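# Press the loose fuse level into the empty holder

## Task

Push the free fuse down into the empty fuse holder until it rests level in both of the holder's clips, with the holder lying flat on the bench. The result must hold without the robot keeping anything in place at the end.

## Robot and tools

Robot: two 7-joint arms, left_arm and right_arm, each with a parallel gripper. All poses share one scene frame. Its origin is on the table top midway between the arms, +z is up, +x points out over the table, and left_arm is on the +y side. The arm names do not tell you which side of a camera image an arm appears on.

execute_actions takes {"actions": [...]}, a list with zero or one item, plus an optional "pictures" boolean (camera images come by default). An empty list moves nothing and just reports the current state. An item with "rows" and an optional "steps" (1 to 15, default 15) is a motion. An item with only "steps" (1 to 300) is a wait: nothing new is commanded, and it returns after that many steps counted from the previous result, including your reply time. A refused call sends nothing to the robot.

Each control step is 1/30 s. Every row in "rows" covers one step, and if there are fewer rows than steps the final row is repeated. A row is always 18 numbers, even when only one arm moves. The first 9 are for left_arm and the next 9 for right_arm. For each arm the 9 are: seven absolute joint target angles in radians, in the order waist, shoulder, upper arm roll, elbow, forearm roll, wrist pitch, wrist roll (the same order as the Joint positions line), then gripper position, then gripper speed. They are targets to reach, not offsets. Stated joint ranges: waist, upper arm roll, forearm roll and wrist roll -69.115 to 69.115; shoulder -2.250 to 2.250; elbow -2.580 to 2.580; wrist pitch -2.100 to 2.100. A call is refused if a target goes more than 0.013 rad beyond a stated end and is also further out than that joint's last reported angle. The true end may differ from the stated one by up to 0.013 rad. A target past the true end is clipped to it, and a "joint sent to its limit" line may then appear, possibly about an earlier motion. If that line is missing, it does not prove the joint has room left.

Motion limits: joints have speed and acceleration caps and are coordinated so they finish together, and a reversal stops them together. On each step, the target sent to a joint stays within 0.304 rad of its measured angle for the waist, shoulder, upper arm roll and elbow, and within 0.266 rad for the three wrist joints. If the targets would move a gripper more than 70 mm from where it is, all of that arm's targets are scaled back. After big moves, expect the arm to still be short of its target. Between calls the arms keep heading for the last row sent. They stop once everything is nearly still or a step is HELD.

Gripper numbers are both in [-1, 1]. Position +1 is fully open (85 mm). Position 0 is about 41 mm. The pads touch at about -0.8. Position -1 closes until the fingers are stopped. Speed -1 is about 20 mm/s, 0 is about 85 mm/s and +1 is about 150 mm/s. Grip force is fixed by the arm, roughly 190 to 235 N per pad, with a bit more on wide objects. To grip firmly, send -1 and keep sending it. For a gentle grip, open first and then ask for a width just under the object; each extra mm squeezes harder. To release, ask for a width larger than the object. To leave a gripper unchanged, repeat its previous two numbers, because 0 is a real command. Fingers that have stopped stay put until the position changes by at least 0.01. They may close further on their own, up to the requested width, if the object slips, gives way or is lost.

Gripper geometry: the fingers point along the gripper's +z axis and open along its y axis. The reported end-effector position is the point between the closed pads. Fingertips extend about 19 mm past it when closed and 6 mm when fully open. Closing pushes the tips about 13 mm further out, so keep that clearance above the bench.

Result lines: the state line reads `left_arm: ...` | `right_arm: ...`. It gives end_effector_position in metres and end_effector_quat_wxyz in the scene frame; the reported position can be off, more so at long reach. Joint positions and Joint velocities give one block per arm (rad, rad/s). position_measured_pct is about 50 minus 50 times the actual finger position, so 0 means fully open. If it stops below about 90 short of the request, something is held or blocking. At about 90 or slightly more, the pads have met on nothing or on something very thin. "joint command not followed" means a clearance check altered or blocked joint targets; the rest of the row still ran. HELD marks steps where your row was not sent, fully or partly. MOTOR HOT appears from 60 °C. At 75 °C an OVER-TEMPERATURE FAULT weakens that arm's brakes and it sags until it cools; holding loads builds heat. If contact torque reaches a joint's load limit, that arm halts for 10 s and drops the rest of the call. Load limits are 51.3 N m for the waist, shoulder, upper arm roll and elbow, and 32.3 N m for the three wrist joints, with held weight included.

zoom_image: {"camera": name, "region": [x0, y0, x1, y1]} in pixels of that camera's latest image, origin at the top left, at most 504 by 504. It returns a closer view. Cameras, each 504x504: cam_head_left, cam_head_right, cam_high, cam_low, cam_left_wrist, cam_right_wrist.

show_instructions takes no arguments. It shows the reference pages for the current scene, here "Clip fuse holder page 1", and moves nothing.

It is irreversible, so call it only once the fuse is seated and left alone. Replying without any tool call also ends things.

Avoid: knocking or placing anything off the table, dropping or slamming parts, shoving hard, tipping the holder, and letting the arms collide or press on each other. Occasional outside tugs on a held part or pushes on loose items can happen, so check the result before releasing.

Each tool is called as name([rows], argument=value, ...), one row to a line, values as JSON.

Reference images:

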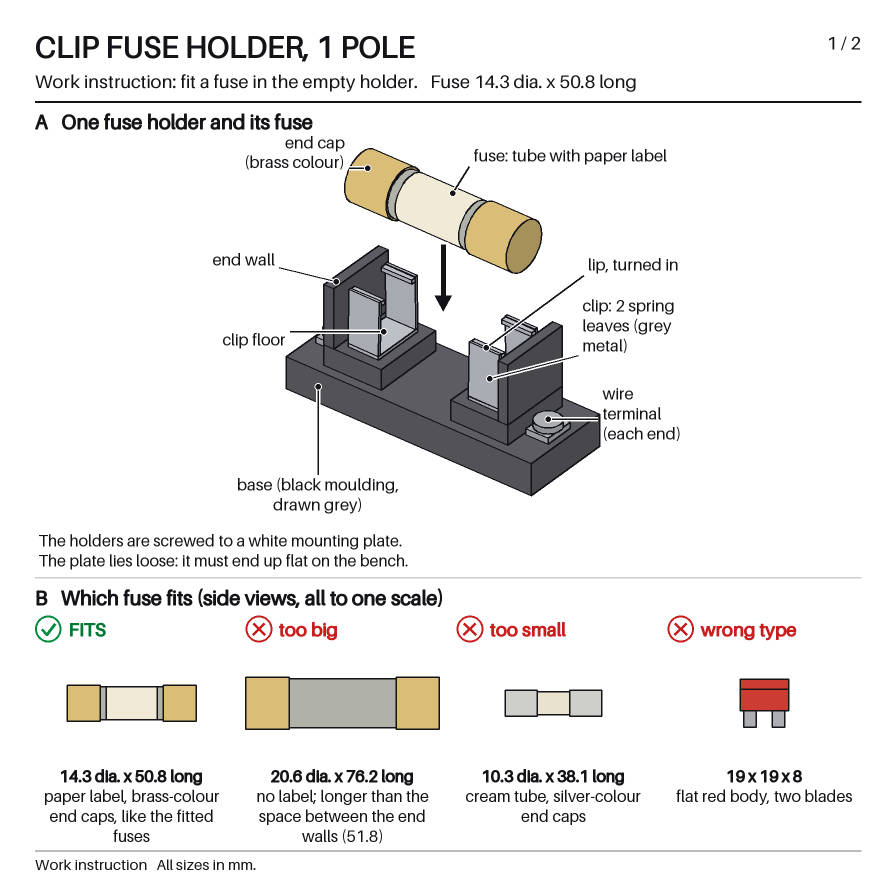

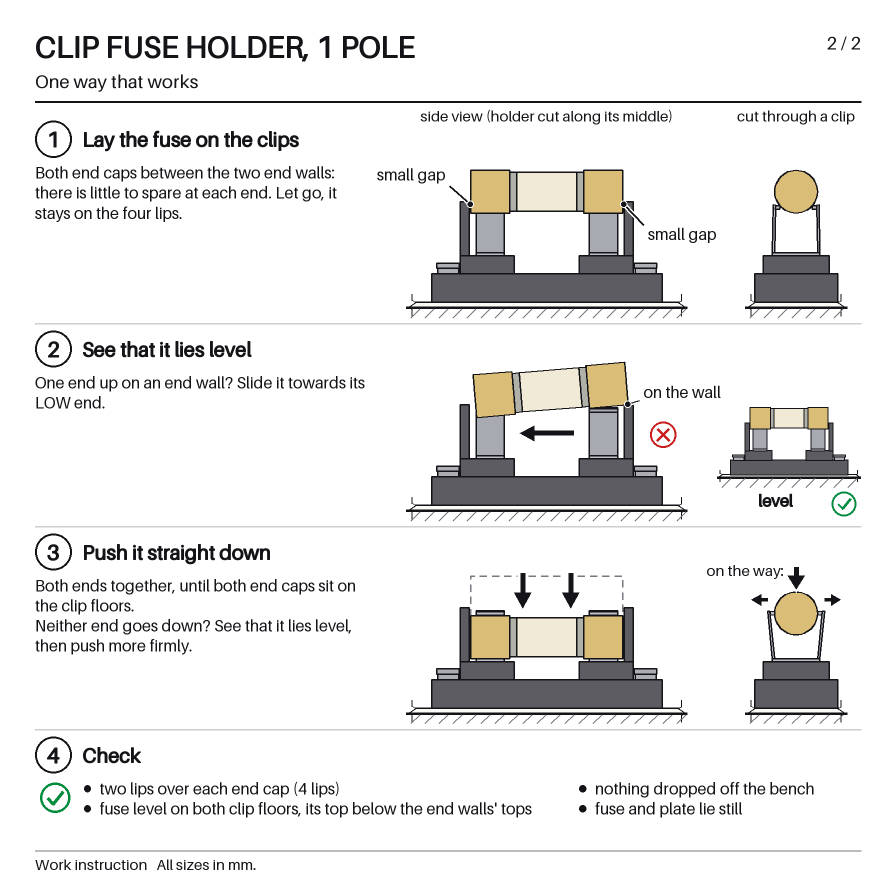

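## Session

execute_actions(actions=[])

Scene clock: 0.00 s of 4306.00 s.
left_arm: end_effector_position=(+0.2456, -0.0858, +0.3526) position_measured_pct=0.0 end_effector_quat_wxyz=(+0.157, +0.815, -0.450, -0.328) | right_arm: end_effector_position=(+0.4279, -0.2698, +0.1993) position_measured_pct=0.0 end_effector_quat_wxyz=(-0.002, -0.008, +1.000, -0.001)
Joint positions: left_arm=[ 0.317  0.813  0.749  0.909  0.15   1.935 -1.371] | right_arm=[-0.058  0.432  0.002  1.66   0.001  1.055  1.519]
Joint velocities: left_arm=[ 0.     0.    -0.002 -0.    -0.    -0.001  0.002] | right_arm=[ 0.001  0.001  0.     0.001  0.    -0.    -0.002]

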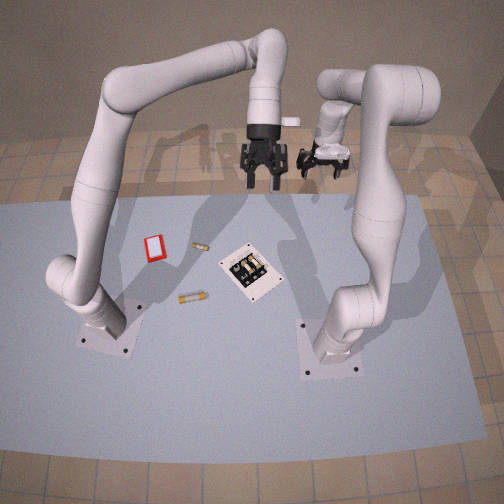

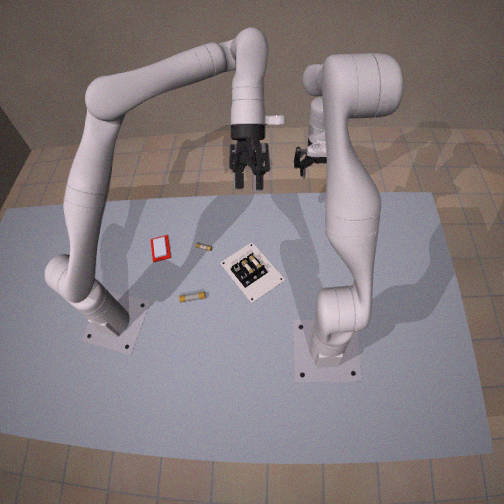

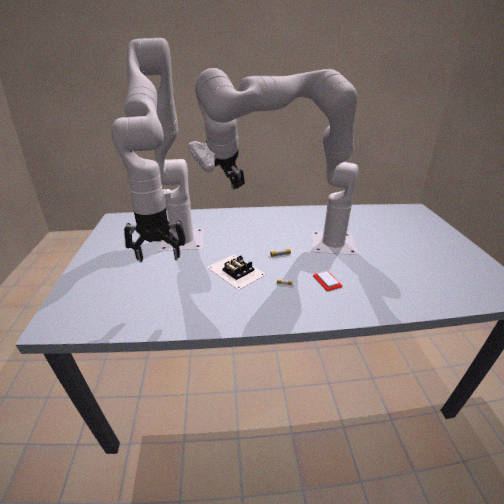

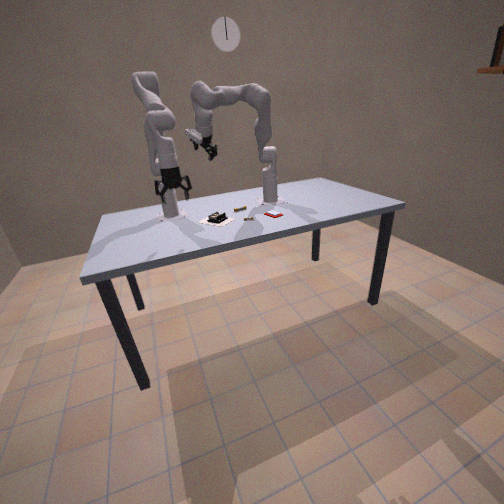

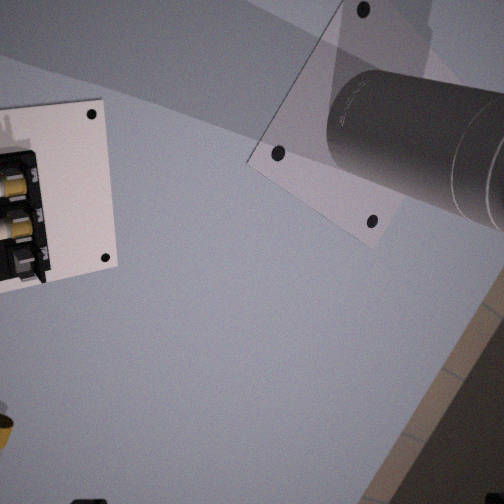

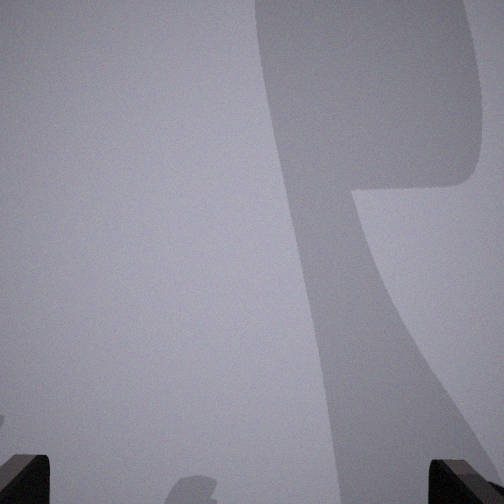

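zoom_image(camera="cam_head_left", region=[130, 210, 300, 320])

zoom_image(camera="cam_high", region=[190, 230, 360, 310])

Region (130, 210, 300, 320) of cam_head_left's 504x504 image, scaled by 2.965, with more detail than that image has; it fills the top 326 rows of this view, and the rest is white.

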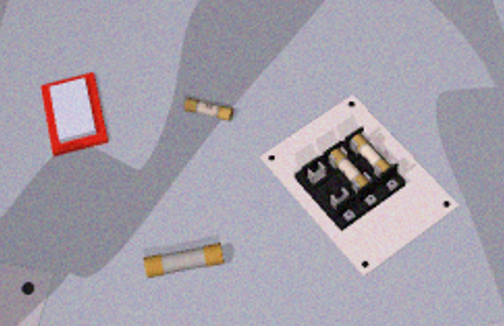

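Region (190, 230, 360, 310) of cam_high's 504x504 image, scaled by 2.965, with more detail than that image has; it fills the top 237 rows of this view, and the rest is white.

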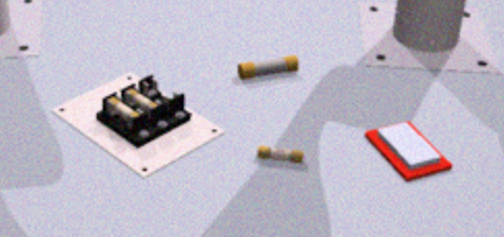

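execute_actions([
  {"rows": [[0.5,0.3,0,1.9,0,0.94,-1.371,1,0,-0.058,0.432,0.002,1.66,0.001,1.055,1.519,1,0]], "steps": 15},
], pictures=false)

execute_actions([
  {"steps": 60},
])

Scene clock: 3.20 s of 4306.00 s.
left_arm: end_effector_position=(+0.2827, -0.0187, +0.3201) position_measured_pct=0.0 end_effector_quat_wxyz=(+0.020, +0.925, -0.369, -0.091) | right_arm: end_effector_position=(+0.4278, -0.2702, +0.1991) position_measured_pct=0.0 end_effector_quat_wxyz=(-0.003, -0.008, +1.000, -0.001)
Joint positions: left_arm=[ 0.475  0.389  0.305  1.357  0.019  1.541 -1.371] | right_arm=[-0.058  0.432  0.002  1.66   0.001  1.055  1.519]
Joint velocities: left_arm=[ 0.121 -0.644 -1.089  1.077 -0.107 -0.954  0.   ] | right_arm=[-0.002  0.     0.     0.    -0.    -0.    -0.   ]
Steps of this call (steps 1 to 81: nothing new was sent; steps 82 to 96: all 15 steps of this action). Readings (joint positions | what the end effector reports):
82: left_arm=[0.318 0.812 0.748 0.910 0.149 1.934 -1.371] | right_arm=[-0.058 0.432 0.002 1.660 0.001 1.055 1.519] | left_arm position_measured_pct=0.0 | right_arm position_measured_pct=0.0
83: left_arm=[0.322 0.805 0.743 0.916 0.146 1.929 -1.371] | right_arm=[-0.058 0.432 0.002 1.660 0.001 1.055 1.519] | left_arm position_measured_pct=0.0 | right_arm position_measured_pct=0.0
85: left_arm=[0.340 0.775 0.716 0.943 0.133 1.906 -1.371] | right_arm=[-0.058 0.432 0.002 1.660 0.001 1.055 1.519] | left_arm position_measured_pct=0.0 | right_arm position_measured_pct=0.0
89: left_arm=[0.408 0.649 0.597 1.066 0.079 1.799 -1.371] | right_arm=[-0.058 0.432 0.002 1.660 0.001 1.055 1.519] | left_arm position_measured_pct=0.0 | right_arm position_measured_pct=0.0
96: the state above

Scene clock: 5.20 s of 4306.00 s.
left_arm: end_effector_position=(+0.3326, +0.0826, +0.1905) position_measured_pct=0.0 end_effector_quat_wxyz=(+0.000, +0.969, -0.246, +0.001) | right_arm: end_effector_position=(+0.4278, -0.2702, +0.1991) position_measured_pct=0.0 end_effector_quat_wxyz=(-0.003, -0.008, +1.000, -0.001)
Joint positions: left_arm=[ 0.5    0.3    0.     1.9    0.     0.94  -1.371] | right_arm=[-0.058  0.432  0.002  1.66   0.001  1.055  1.519]
Joint velocities: left_arm=[0.001 0.    0.002 0.    0.002 0.001 0.001] | right_arm=[ 0. -0.  0.  0.  0.  0.  0.]
Steps of this call (steps 1 to 45: the robot went on to your last target; steps 46 to 60: nothing new was sent). Readings (joint positions | what the end effector reports):
1: left_arm=[0.479 0.370 0.269 1.393 0.016 1.510 -1.371] | right_arm=[-0.058 0.432 0.002 1.660 0.001 1.055 1.519] | left_arm position_measured_pct=0.0 | right_arm position_measured_pct=0.0
2: left_arm=[0.482 0.357 0.235 1.427 0.013 1.480 -1.371] | right_arm=[-0.058 0.432 0.002 1.660 0.001 1.055 1.519] | left_arm position_measured_pct=0.0 | right_arm position_measured_pct=0.0
4: left_arm=[0.486 0.343 0.175 1.497 0.009 1.418 -1.371] | right_arm=[-0.058 0.432 0.002 1.660 0.001 1.055 1.519] | left_arm position_measured_pct=0.0 | right_arm position_measured_pct=0.0
8: left_arm=[0.492 0.323 0.091 1.649 0.005 1.284 -1.371] | right_arm=[-0.058 0.432 0.002 1.660 0.001 1.055 1.519] | left_arm position_measured_pct=0.0 | right_arm position_measured_pct=0.0
60: the state above
All arms were judged still, so your last target was given up. Only a new action makes them travel on or press farther. Fingers that are still opening or closing keep moving.

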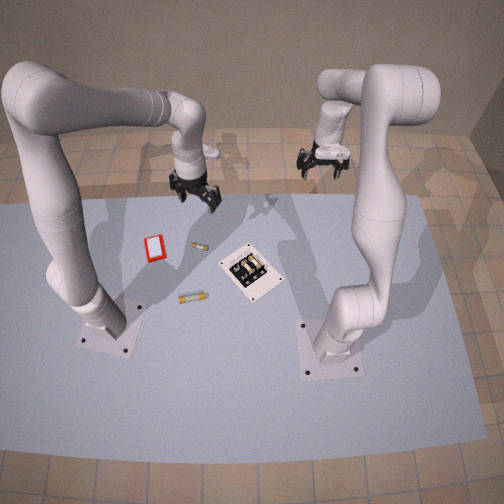

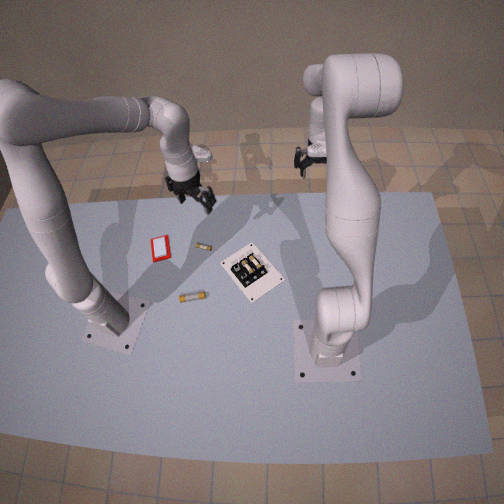

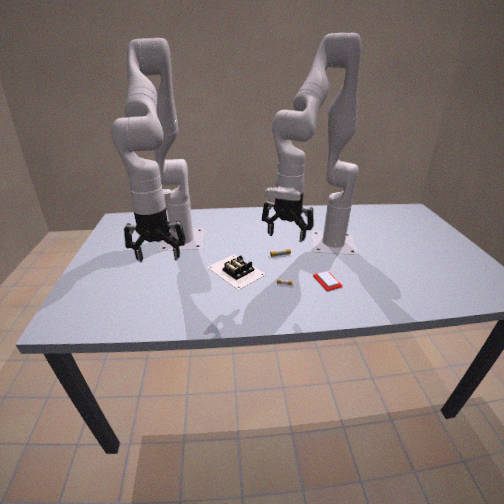

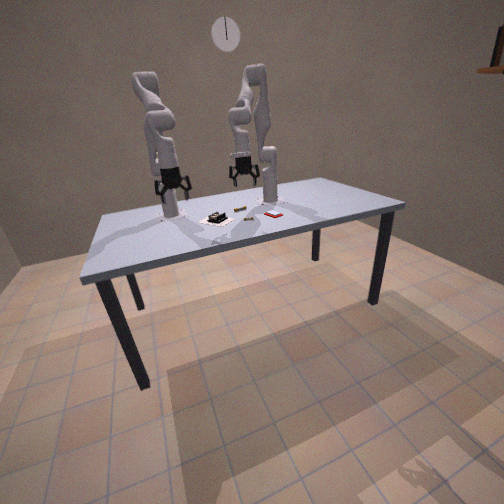

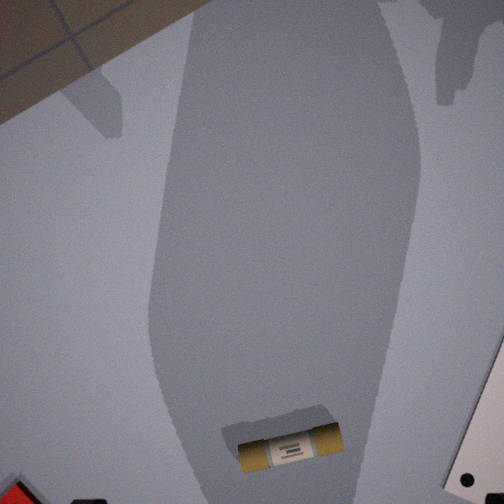

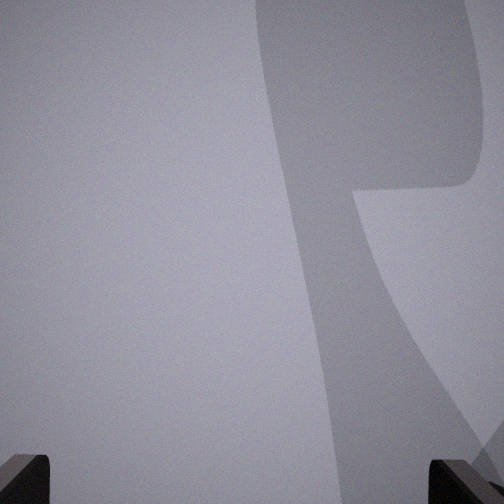

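execute_actions([
  {"rows": [[0.53,0.468,0,2.13,0,0.543,-2.659,0.2,0,-0.058,0.432,0.002,1.66,0.001,1.055,1.519,1,0]], "steps": 15},
], pictures=false)

execute_actions([
  {"steps": 45},
])

Scene clock: 9.40 s of 4306.00 s.
left_arm: end_effector_position=(+0.3063, +0.0922, +0.0897) position_measured_pct=36.5 end_effector_quat_wxyz=(-0.001, +0.882, -0.472, -0.004) | right_arm: end_effector_position=(+0.4278, -0.2702, +0.1991) position_measured_pct=0.0 end_effector_quat_wxyz=(-0.003, -0.008, +1.000, -0.001)
Joint positions: left_arm=[ 0.527  0.451  0.     2.108  0.     0.591 -1.83 ] | right_arm=[-0.058  0.432  0.002  1.66   0.001  1.055  1.519]
Joint velocities: left_arm=[ 0.019  0.108 -0.001  0.145 -0.001 -0.327 -1.217] | right_arm=[-0.001  0.     0.    -0.    -0.    -0.     0.001]
Steps of this call (steps 1 to 90: nothing new was sent; then 0.70 s passed at rest; steps 91 to 105: all 15 steps of this action). Readings (joint positions | what the end effector reports):
91: left_arm=[0.500 0.301 -0.000 1.901 -0.000 0.939 -1.372] | right_arm=[-0.058 0.432 0.002 1.660 0.001 1.055 1.519] | left_arm position_measured_pct=0.0 | right_arm position_measured_pct=0.0
92: left_arm=[0.501 0.305 -0.000 1.906 -0.000 0.933 -1.378] | right_arm=[-0.058 0.432 0.002 1.660 0.001 1.055 1.519] | left_arm position_measured_pct=0.4 | right_arm position_measured_pct=0.0
94: left_arm=[0.505 0.327 -0.000 1.932 -0.000 0.901 -1.408] | right_arm=[-0.058 0.432 0.002 1.660 0.001 1.055 1.519] | left_arm position_measured_pct=4.8 | right_arm position_measured_pct=0.0
98: left_arm=[0.517 0.396 0.000 2.030 0.000 0.765 -1.546] | right_arm=[-0.058 0.432 0.002 1.660 0.001 1.055 1.519] | left_arm position_measured_pct=15.9 | right_arm position_measured_pct=0.0
105: the state above

Scene clock: 10.90 s of 4306.00 s.
left_arm: end_effector_position=(+0.3048, +0.0920, +0.0800) position_measured_pct=40.1 end_effector_quat_wxyz=(-0.000, +0.616, -0.788, +0.000) | right_arm: end_effector_position=(+0.4278, -0.2702, +0.1991) position_measured_pct=0.0 end_effector_quat_wxyz=(-0.003, -0.008, +1.000, -0.001)
Joint positions: left_arm=[ 0.53   0.468  0.     2.13   0.     0.543 -2.659] | right_arm=[-0.058  0.432  0.002  1.66   0.001  1.055  1.519]
Joint velocities: left_arm=[-0.    -0.    -0.002 -0.    -0.002 -0.001 -0.003] | right_arm=[-0.002  0.     0.    -0.001 -0.    -0.    -0.001]
Steps of this call (steps 1 to 45: the robot went on to your last target). Readings (joint positions | what the end effector reports):
1: left_arm=[0.527 0.454 0.000 2.113 0.000 0.582 -1.871] | right_arm=[-0.058 0.432 0.002 1.660 0.001 1.055 1.519] | left_arm position_measured_pct=38.1 | right_arm position_measured_pct=0.0
2: left_arm=[0.528 0.457 0.000 2.116 0.000 0.574 -1.912] | right_arm=[-0.058 0.432 0.002 1.660 0.001 1.055 1.519] | left_arm position_measured_pct=38.9 | right_arm position_measured_pct=0.0
4: left_arm=[0.529 0.461 0.000 2.121 0.000 0.563 -1.993] | right_arm=[-0.058 0.432 0.002 1.660 0.001 1.055 1.519] | left_arm position_measured_pct=39.7 | right_arm position_measured_pct=0.0
8: left_arm=[0.529 0.465 0.000 2.126 0.000 0.551 -2.155] | right_arm=[-0.058 0.432 0.002 1.660 0.001 1.055 1.519] | left_arm position_measured_pct=40.1 | right_arm position_measured_pct=0.0
45: the state above
All arms were judged still, so your last target was given up. Only a new action makes them travel on or press farther. Fingers that are still opening or closing keep moving.

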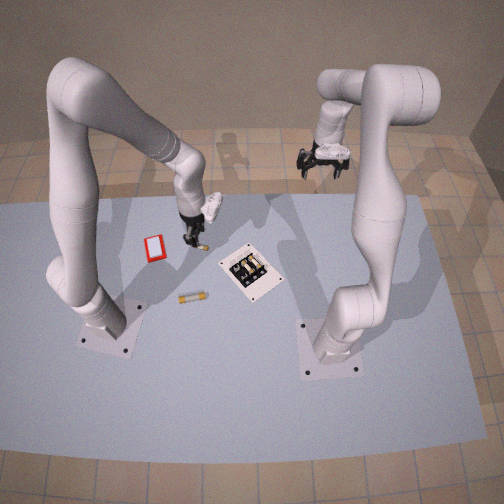

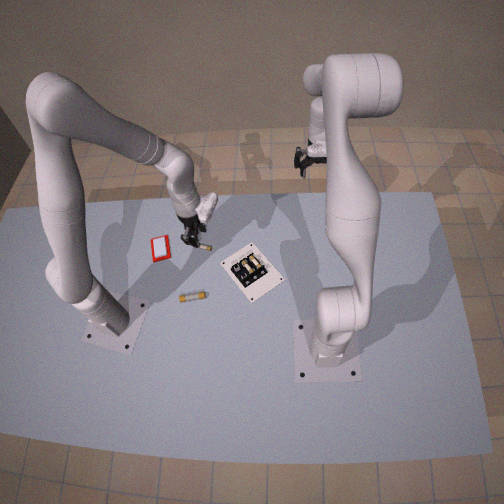

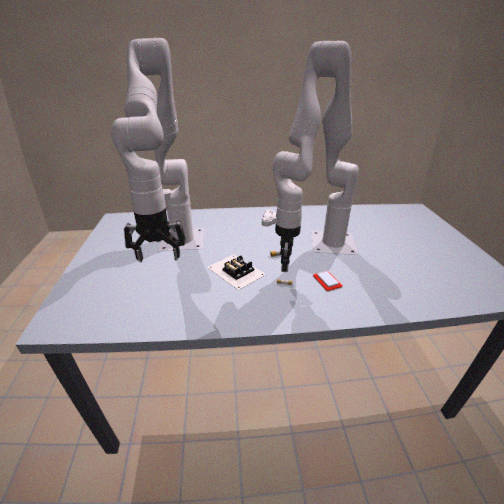

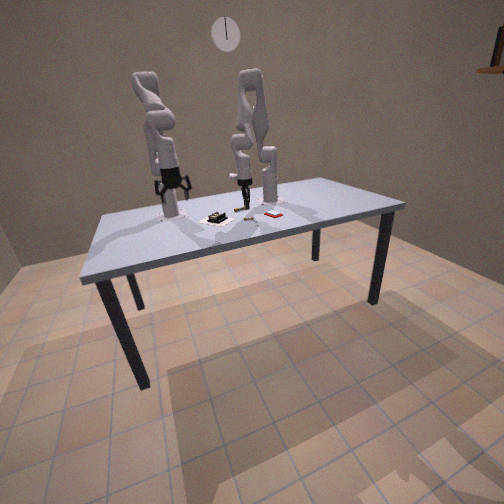

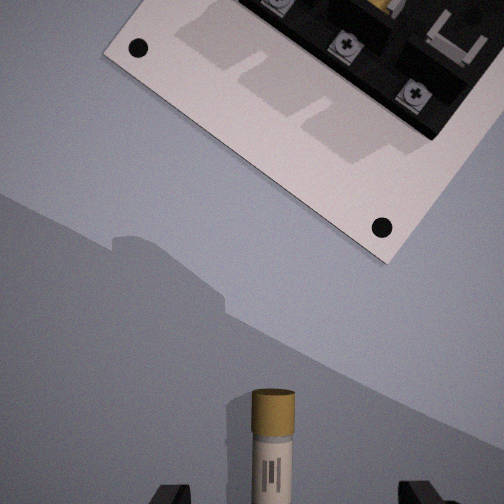

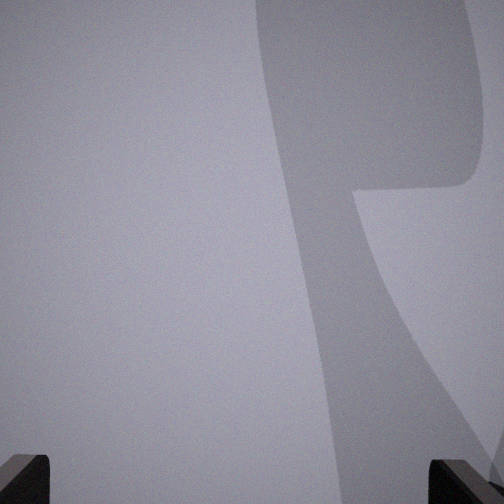

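execute_actions([
  {"rows": [[0.5142,0.5993,0,2.1548,0,0.3875,-2.675,0.2,0,-0.058,0.432,0.002,1.66,0.001,1.055,1.519,1,0]], "steps": 15},
], pictures=false)

execute_actions([
  {"steps": 20},
])

Scene clock: 13.60 s of 4306.00 s.
left_arm: end_effector_position=(+0.3118, +0.0933, +0.0305) position_measured_pct=40.1 end_effector_quat_wxyz=(-0.000, +0.616, -0.788, +0.001) | right_arm: end_effector_position=(+0.4278, -0.2702, +0.1991) position_measured_pct=0.0 end_effector_quat_wxyz=(-0.003, -0.008, +1.000, -0.001)
Joint positions: left_arm=[ 0.514  0.598 -0.     2.155 -0.     0.388 -2.675] | right_arm=[-0.058  0.432  0.002  1.66   0.001  1.055  1.519]
Joint velocities: left_arm=[-0.001  0.016  0.     0.001  0.     0.    -0.001] | right_arm=[-0.001 -0.    -0.     0.     0.     0.     0.001]
Steps of this call (steps 1 to 66: nothing new was sent; steps 67 to 81: all 15 steps of this action). Readings (joint positions | what the end effector reports):
67: left_arm=[0.530 0.469 0.000 2.130 0.000 0.542 -2.659] | right_arm=[-0.058 0.432 0.002 1.660 0.001 1.055 1.519] | left_arm position_measured_pct=40.1 | right_arm position_measured_pct=0.0
68: left_arm=[0.529 0.476 0.000 2.131 0.000 0.536 -2.660] | right_arm=[-0.058 0.432 0.002 1.660 0.001 1.055 1.519] | left_arm position_measured_pct=40.1 | right_arm position_measured_pct=0.0
70: left_arm=[0.525 0.506 0.000 2.136 0.000 0.504 -2.663] | right_arm=[-0.058 0.432 0.002 1.660 0.001 1.055 1.519] | left_arm position_measured_pct=40.1 | right_arm position_measured_pct=0.0
74: left_arm=[0.516 0.583 -0.000 2.152 -0.000 0.407 -2.673] | right_arm=[-0.058 0.432 0.002 1.660 0.001 1.055 1.519] | left_arm position_measured_pct=40.1 | right_arm position_measured_pct=0.0
81: the state above

Scene clock: 14.27 s of 4306.00 s.
left_arm: end_effector_position=(+0.3115, +0.0936, +0.0299) position_measured_pct=40.1 end_effector_quat_wxyz=(+0.000, +0.616, -0.788, -0.000) | right_arm: end_effector_position=(+0.4278, -0.2702, +0.1991) position_measured_pct=0.0 end_effector_quat_wxyz=(-0.003, -0.008, +1.000, -0.001)
Joint positions: left_arm=[ 0.514  0.599  0.     2.155  0.     0.387 -2.675] | right_arm=[-0.058  0.432  0.002  1.66   0.001  1.055  1.519]
Joint velocities: left_arm=[ 0.    -0.002 -0.001  0.     0.001 -0.001 -0.002] | right_arm=[ 0.     0.001 -0.    -0.001  0.    -0.001 -0.001]
Steps of this call (steps 1 to 15: the robot went on to your last target; steps 16 to 20: nothing new was sent). Readings (joint positions | what the end effector reports):
1: left_arm=[0.514 0.598 -0.000 2.155 -0.000 0.388 -2.675] | right_arm=[-0.058 0.432 0.002 1.660 0.001 1.055 1.519] | left_arm position_measured_pct=40.1 | right_arm position_measured_pct=0.0
2: left_arm=[0.514 0.598 -0.000 2.155 -0.000 0.388 -2.675] | right_arm=[-0.058 0.432 0.002 1.660 0.001 1.055 1.519] | left_arm position_measured_pct=40.1 | right_arm position_measured_pct=0.0
4: left_arm=[0.514 0.599 -0.000 2.155 -0.000 0.388 -2.675] | right_arm=[-0.058 0.432 0.002 1.660 0.001 1.055 1.519] | left_arm position_measured_pct=40.1 | right_arm position_measured_pct=0.0
8: left_arm=[0.514 0.599 -0.000 2.155 -0.000 0.388 -2.675] | right_arm=[-0.058 0.432 0.002 1.660 0.001 1.055 1.519] | left_arm position_measured_pct=40.1 | right_arm position_measured_pct=0.0
20: the state above
All arms were judged still, so your last target was given up. Only a new action makes them travel on or press farther. Fingers that are still opening or closing keep moving.

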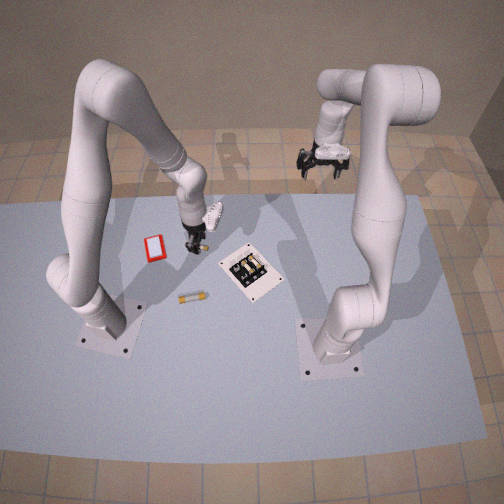

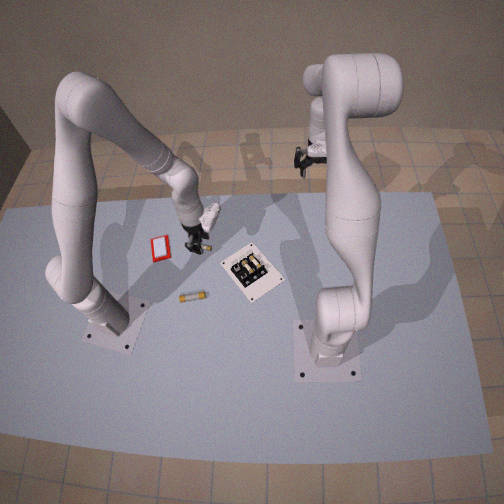

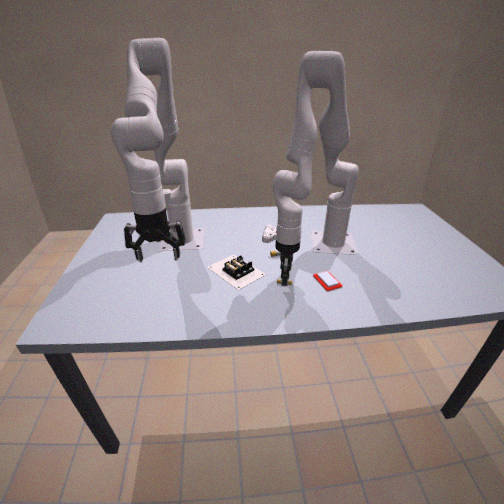

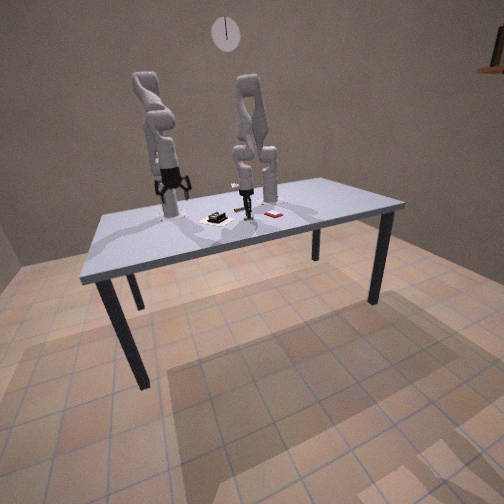

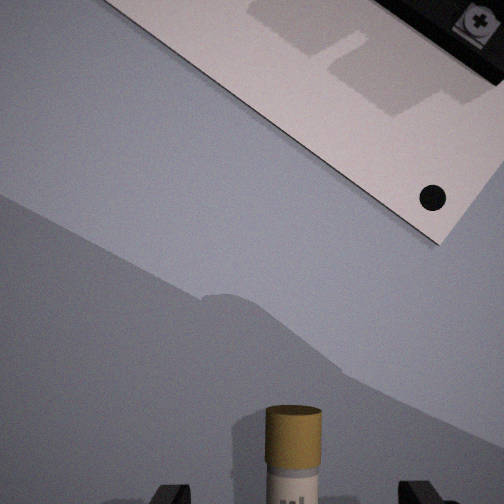

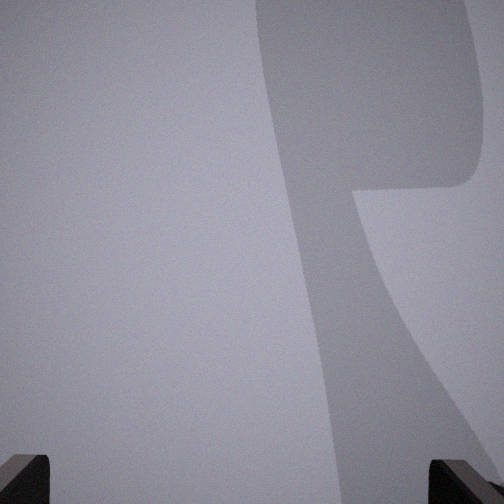

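zoom_image(camera="cam_high", region=[255, 250, 315, 295])

Region (255, 250, 315, 295) of cam_high's 504x504 image, scaled by 8.400, with more detail than that image has; it fills the top 378 rows of this view, and the rest is white.

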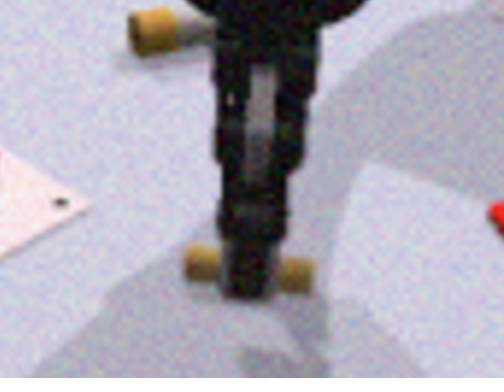

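execute_actions([
  {"rows": [[0.5217,0.622,0,2.1536,0,0.366,-2.667,0.2,0,-0.058,0.432,0.002,1.66,0.001,1.055,1.519,1,0]], "steps": 15},
], pictures=false)

execute_actions([
  {"rows": [[0.5217,0.622,0,2.1536,0,0.366,-2.667,-1,0,-0.058,0.432,0.002,1.66,0.001,1.055,1.519,1,0]], "steps": 15},
], pictures=false)

execute_actions([
  {"steps": 10},
])

Scene clock: 16.47 s of 4306.00 s.
left_arm: end_effector_position=(+0.3108, +0.0907, +0.0220) position_measured_pct=40.1 end_effector_quat_wxyz=(-0.000, +0.616, -0.788, +0.000) | right_arm: end_effector_position=(+0.4278, -0.2702, +0.1991) position_measured_pct=0.0 end_effector_quat_wxyz=(-0.003, -0.008, +1.000, -0.001)
Joint positions: left_arm=[ 0.522  0.622  0.     2.154  0.     0.366 -2.667] | right_arm=[-0.058  0.432  0.002  1.66   0.001  1.055  1.519]
Joint velocities: left_arm=[ 0.002  0.001 -0.002  0.    -0.002 -0.    -0.001] | right_arm=[-0.001  0.     0.    -0.     0.    -0.    -0.002]
Steps of this call (steps 1 to 51: nothing new was sent; steps 52 to 66: all 15 steps of this action). Readings (joint positions | what the end effector reports):
52: left_arm=[0.515 0.601 -0.000 2.155 -0.000 0.387 -2.675] | right_arm=[-0.058 0.432 0.002 1.660 0.001 1.055 1.519] | left_arm position_measured_pct=40.1 | right_arm position_measured_pct=0.0
53: left_arm=[0.517 0.607 -0.000 2.154 -0.000 0.382 -2.673] | right_arm=[-0.058 0.432 0.002 1.660 0.001 1.055 1.519] | left_arm position_measured_pct=40.1 | right_arm position_measured_pct=0.0
55: left_arm=[0.521 0.621 0.000 2.154 0.000 0.369 -2.668] | right_arm=[-0.058 0.432 0.002 1.660 0.001 1.055 1.519] | left_arm position_measured_pct=40.1 | right_arm position_measured_pct=0.0
59: left_arm=[0.521 0.621 0.000 2.154 -0.000 0.366 -2.667] | right_arm=[-0.058 0.432 0.002 1.660 0.001 1.055 1.519] | left_arm position_measured_pct=40.1 | right_arm position_measured_pct=0.0
66: the state above

Scene clock: 16.97 s of 4306.00 s.
left_arm: end_effector_position=(+0.3107, +0.0907, +0.0220) position_measured_pct=77.0 end_effector_quat_wxyz=(-0.000, +0.616, -0.788, +0.000) | right_arm: end_effector_position=(+0.4278, -0.2702, +0.1991) position_measured_pct=0.0 end_effector_quat_wxyz=(-0.003, -0.008, +1.000, -0.001)
Joint positions: left_arm=[ 0.522  0.622 -0.     2.154 -0.     0.366 -2.667] | right_arm=[-0.058  0.432  0.002  1.66   0.001  1.055  1.519]
Joint velocities: left_arm=[-0.003 -0.014  0.002  0.002 -0.001  0.012 -0.   ] | right_arm=[ 0.001 -0.001 -0.     0.001  0.     0.    -0.002]
Steps of this call (steps 1 to 15: all 15 steps of this action). Readings (joint positions | what the end effector reports):
1: left_arm=[0.522 0.622 0.000 2.154 0.000 0.366 -2.667] | right_arm=[-0.058 0.432 0.002 1.660 0.001 1.055 1.519] | left_arm position_measured_pct=40.1 | right_arm position_measured_pct=0.0
2: left_arm=[0.522 0.622 0.000 2.154 0.000 0.366 -2.667] | right_arm=[-0.058 0.432 0.002 1.660 0.001 1.055 1.519] | left_arm position_measured_pct=40.5 | right_arm position_measured_pct=0.0
4: left_arm=[0.522 0.622 0.000 2.154 0.000 0.366 -2.667] | right_arm=[-0.058 0.432 0.002 1.660 0.001 1.055 1.519] | left_arm position_measured_pct=44.4 | right_arm position_measured_pct=0.0
8: left_arm=[0.522 0.622 0.000 2.154 0.000 0.366 -2.667] | right_arm=[-0.058 0.432 0.002 1.660 0.001 1.055 1.519] | left_arm position_measured_pct=56.0 | right_arm position_measured_pct=0.0
15: the state above

Scene clock: 17.30 s of 4306.00 s.
left_arm: end_effector_position=(+0.3108, +0.0907, +0.0223) position_measured_pct=82.5 end_effector_quat_wxyz=(-0.000, +0.616, -0.788, +0.000) | right_arm: end_effector_position=(+0.4278, -0.2702, +0.1991) position_measured_pct=0.0 end_effector_quat_wxyz=(-0.003, -0.008, +1.000, -0.001)
Joint positions: left_arm=[ 0.522  0.621 -0.     2.154 -0.     0.367 -2.667] | right_arm=[-0.058  0.432  0.002  1.66   0.001  1.055  1.519]
Joint velocities: left_arm=[-0.002 -0.    -0.     0.    -0.     0.001  0.001] | right_arm=[-0. -0.  0.  0.  0. -0. -0.]
Steps of this call (steps 1 to 10: the robot went on to your last target). Readings (joint positions | what the end effector reports):
1: left_arm=[0.522 0.621 -0.000 2.154 -0.000 0.366 -2.667] | right_arm=[-0.058 0.432 0.002 1.660 0.001 1.055 1.519] | left_arm position_measured_pct=79.0 | right_arm position_measured_pct=0.0
2: left_arm=[0.522 0.621 -0.000 2.154 -0.000 0.367 -2.667] | right_arm=[-0.058 0.432 0.002 1.660 0.001 1.055 1.519] | left_arm position_measured_pct=80.6 | right_arm position_measured_pct=0.0
4: left_arm=[0.522 0.621 -0.000 2.154 -0.000 0.367 -2.667] | right_arm=[-0.058 0.432 0.002 1.660 0.001 1.055 1.519] | left_arm position_measured_pct=82.5 | right_arm position_measured_pct=0.0
8: left_arm=[0.522 0.621 -0.000 2.154 -0.000 0.367 -2.667] | right_arm=[-0.058 0.432 0.002 1.660 0.001 1.055 1.519] | left_arm position_measured_pct=82.5 | right_arm position_measured_pct=0.0
10: the state above

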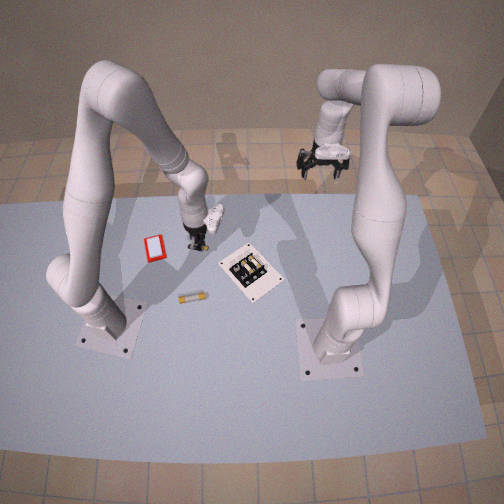

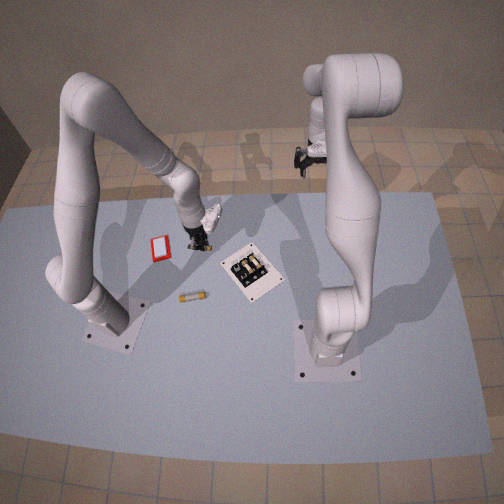

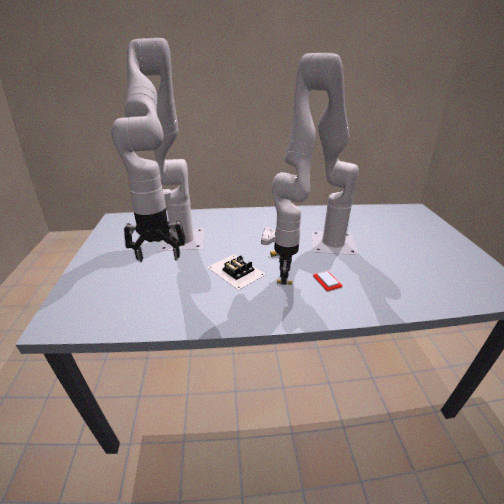

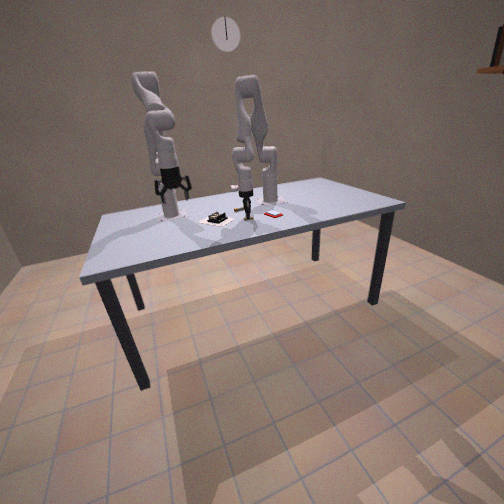

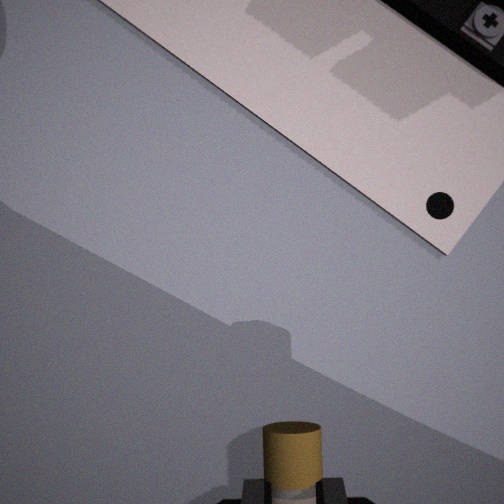

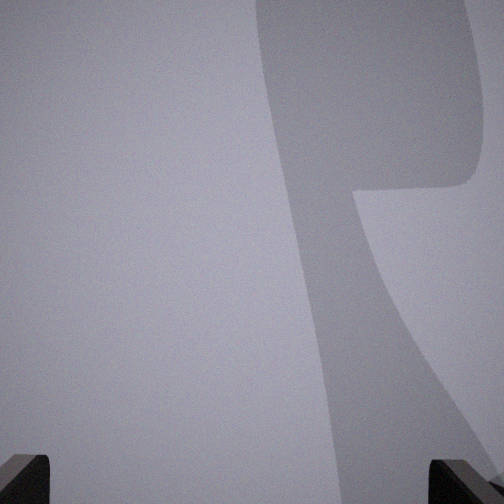

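zoom_image(camera="cam_low", region=[225, 195, 275, 230])

zoom_image(camera="cam_high", region=[260, 258, 310, 293])

Region (225, 195, 275, 230) of cam_low's 504x504 image, scaled by 10.080, with more detail than that image has; it fills the top 353 rows of this view, and the rest is white.

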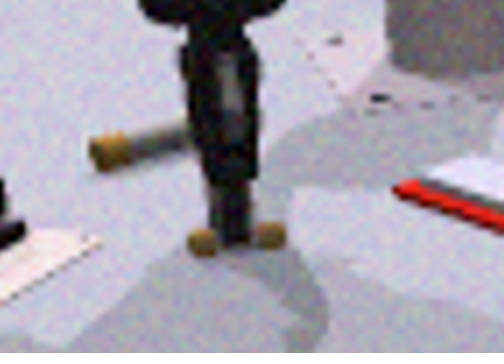

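Region (260, 258, 310, 293) of cam_high's 504x504 image, scaled by 10.080, with more detail than that image has; it fills the top 353 rows of this view, and the rest is white.

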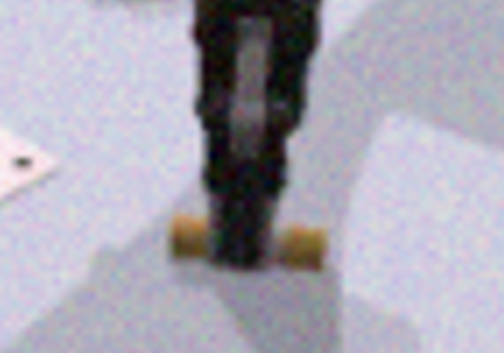

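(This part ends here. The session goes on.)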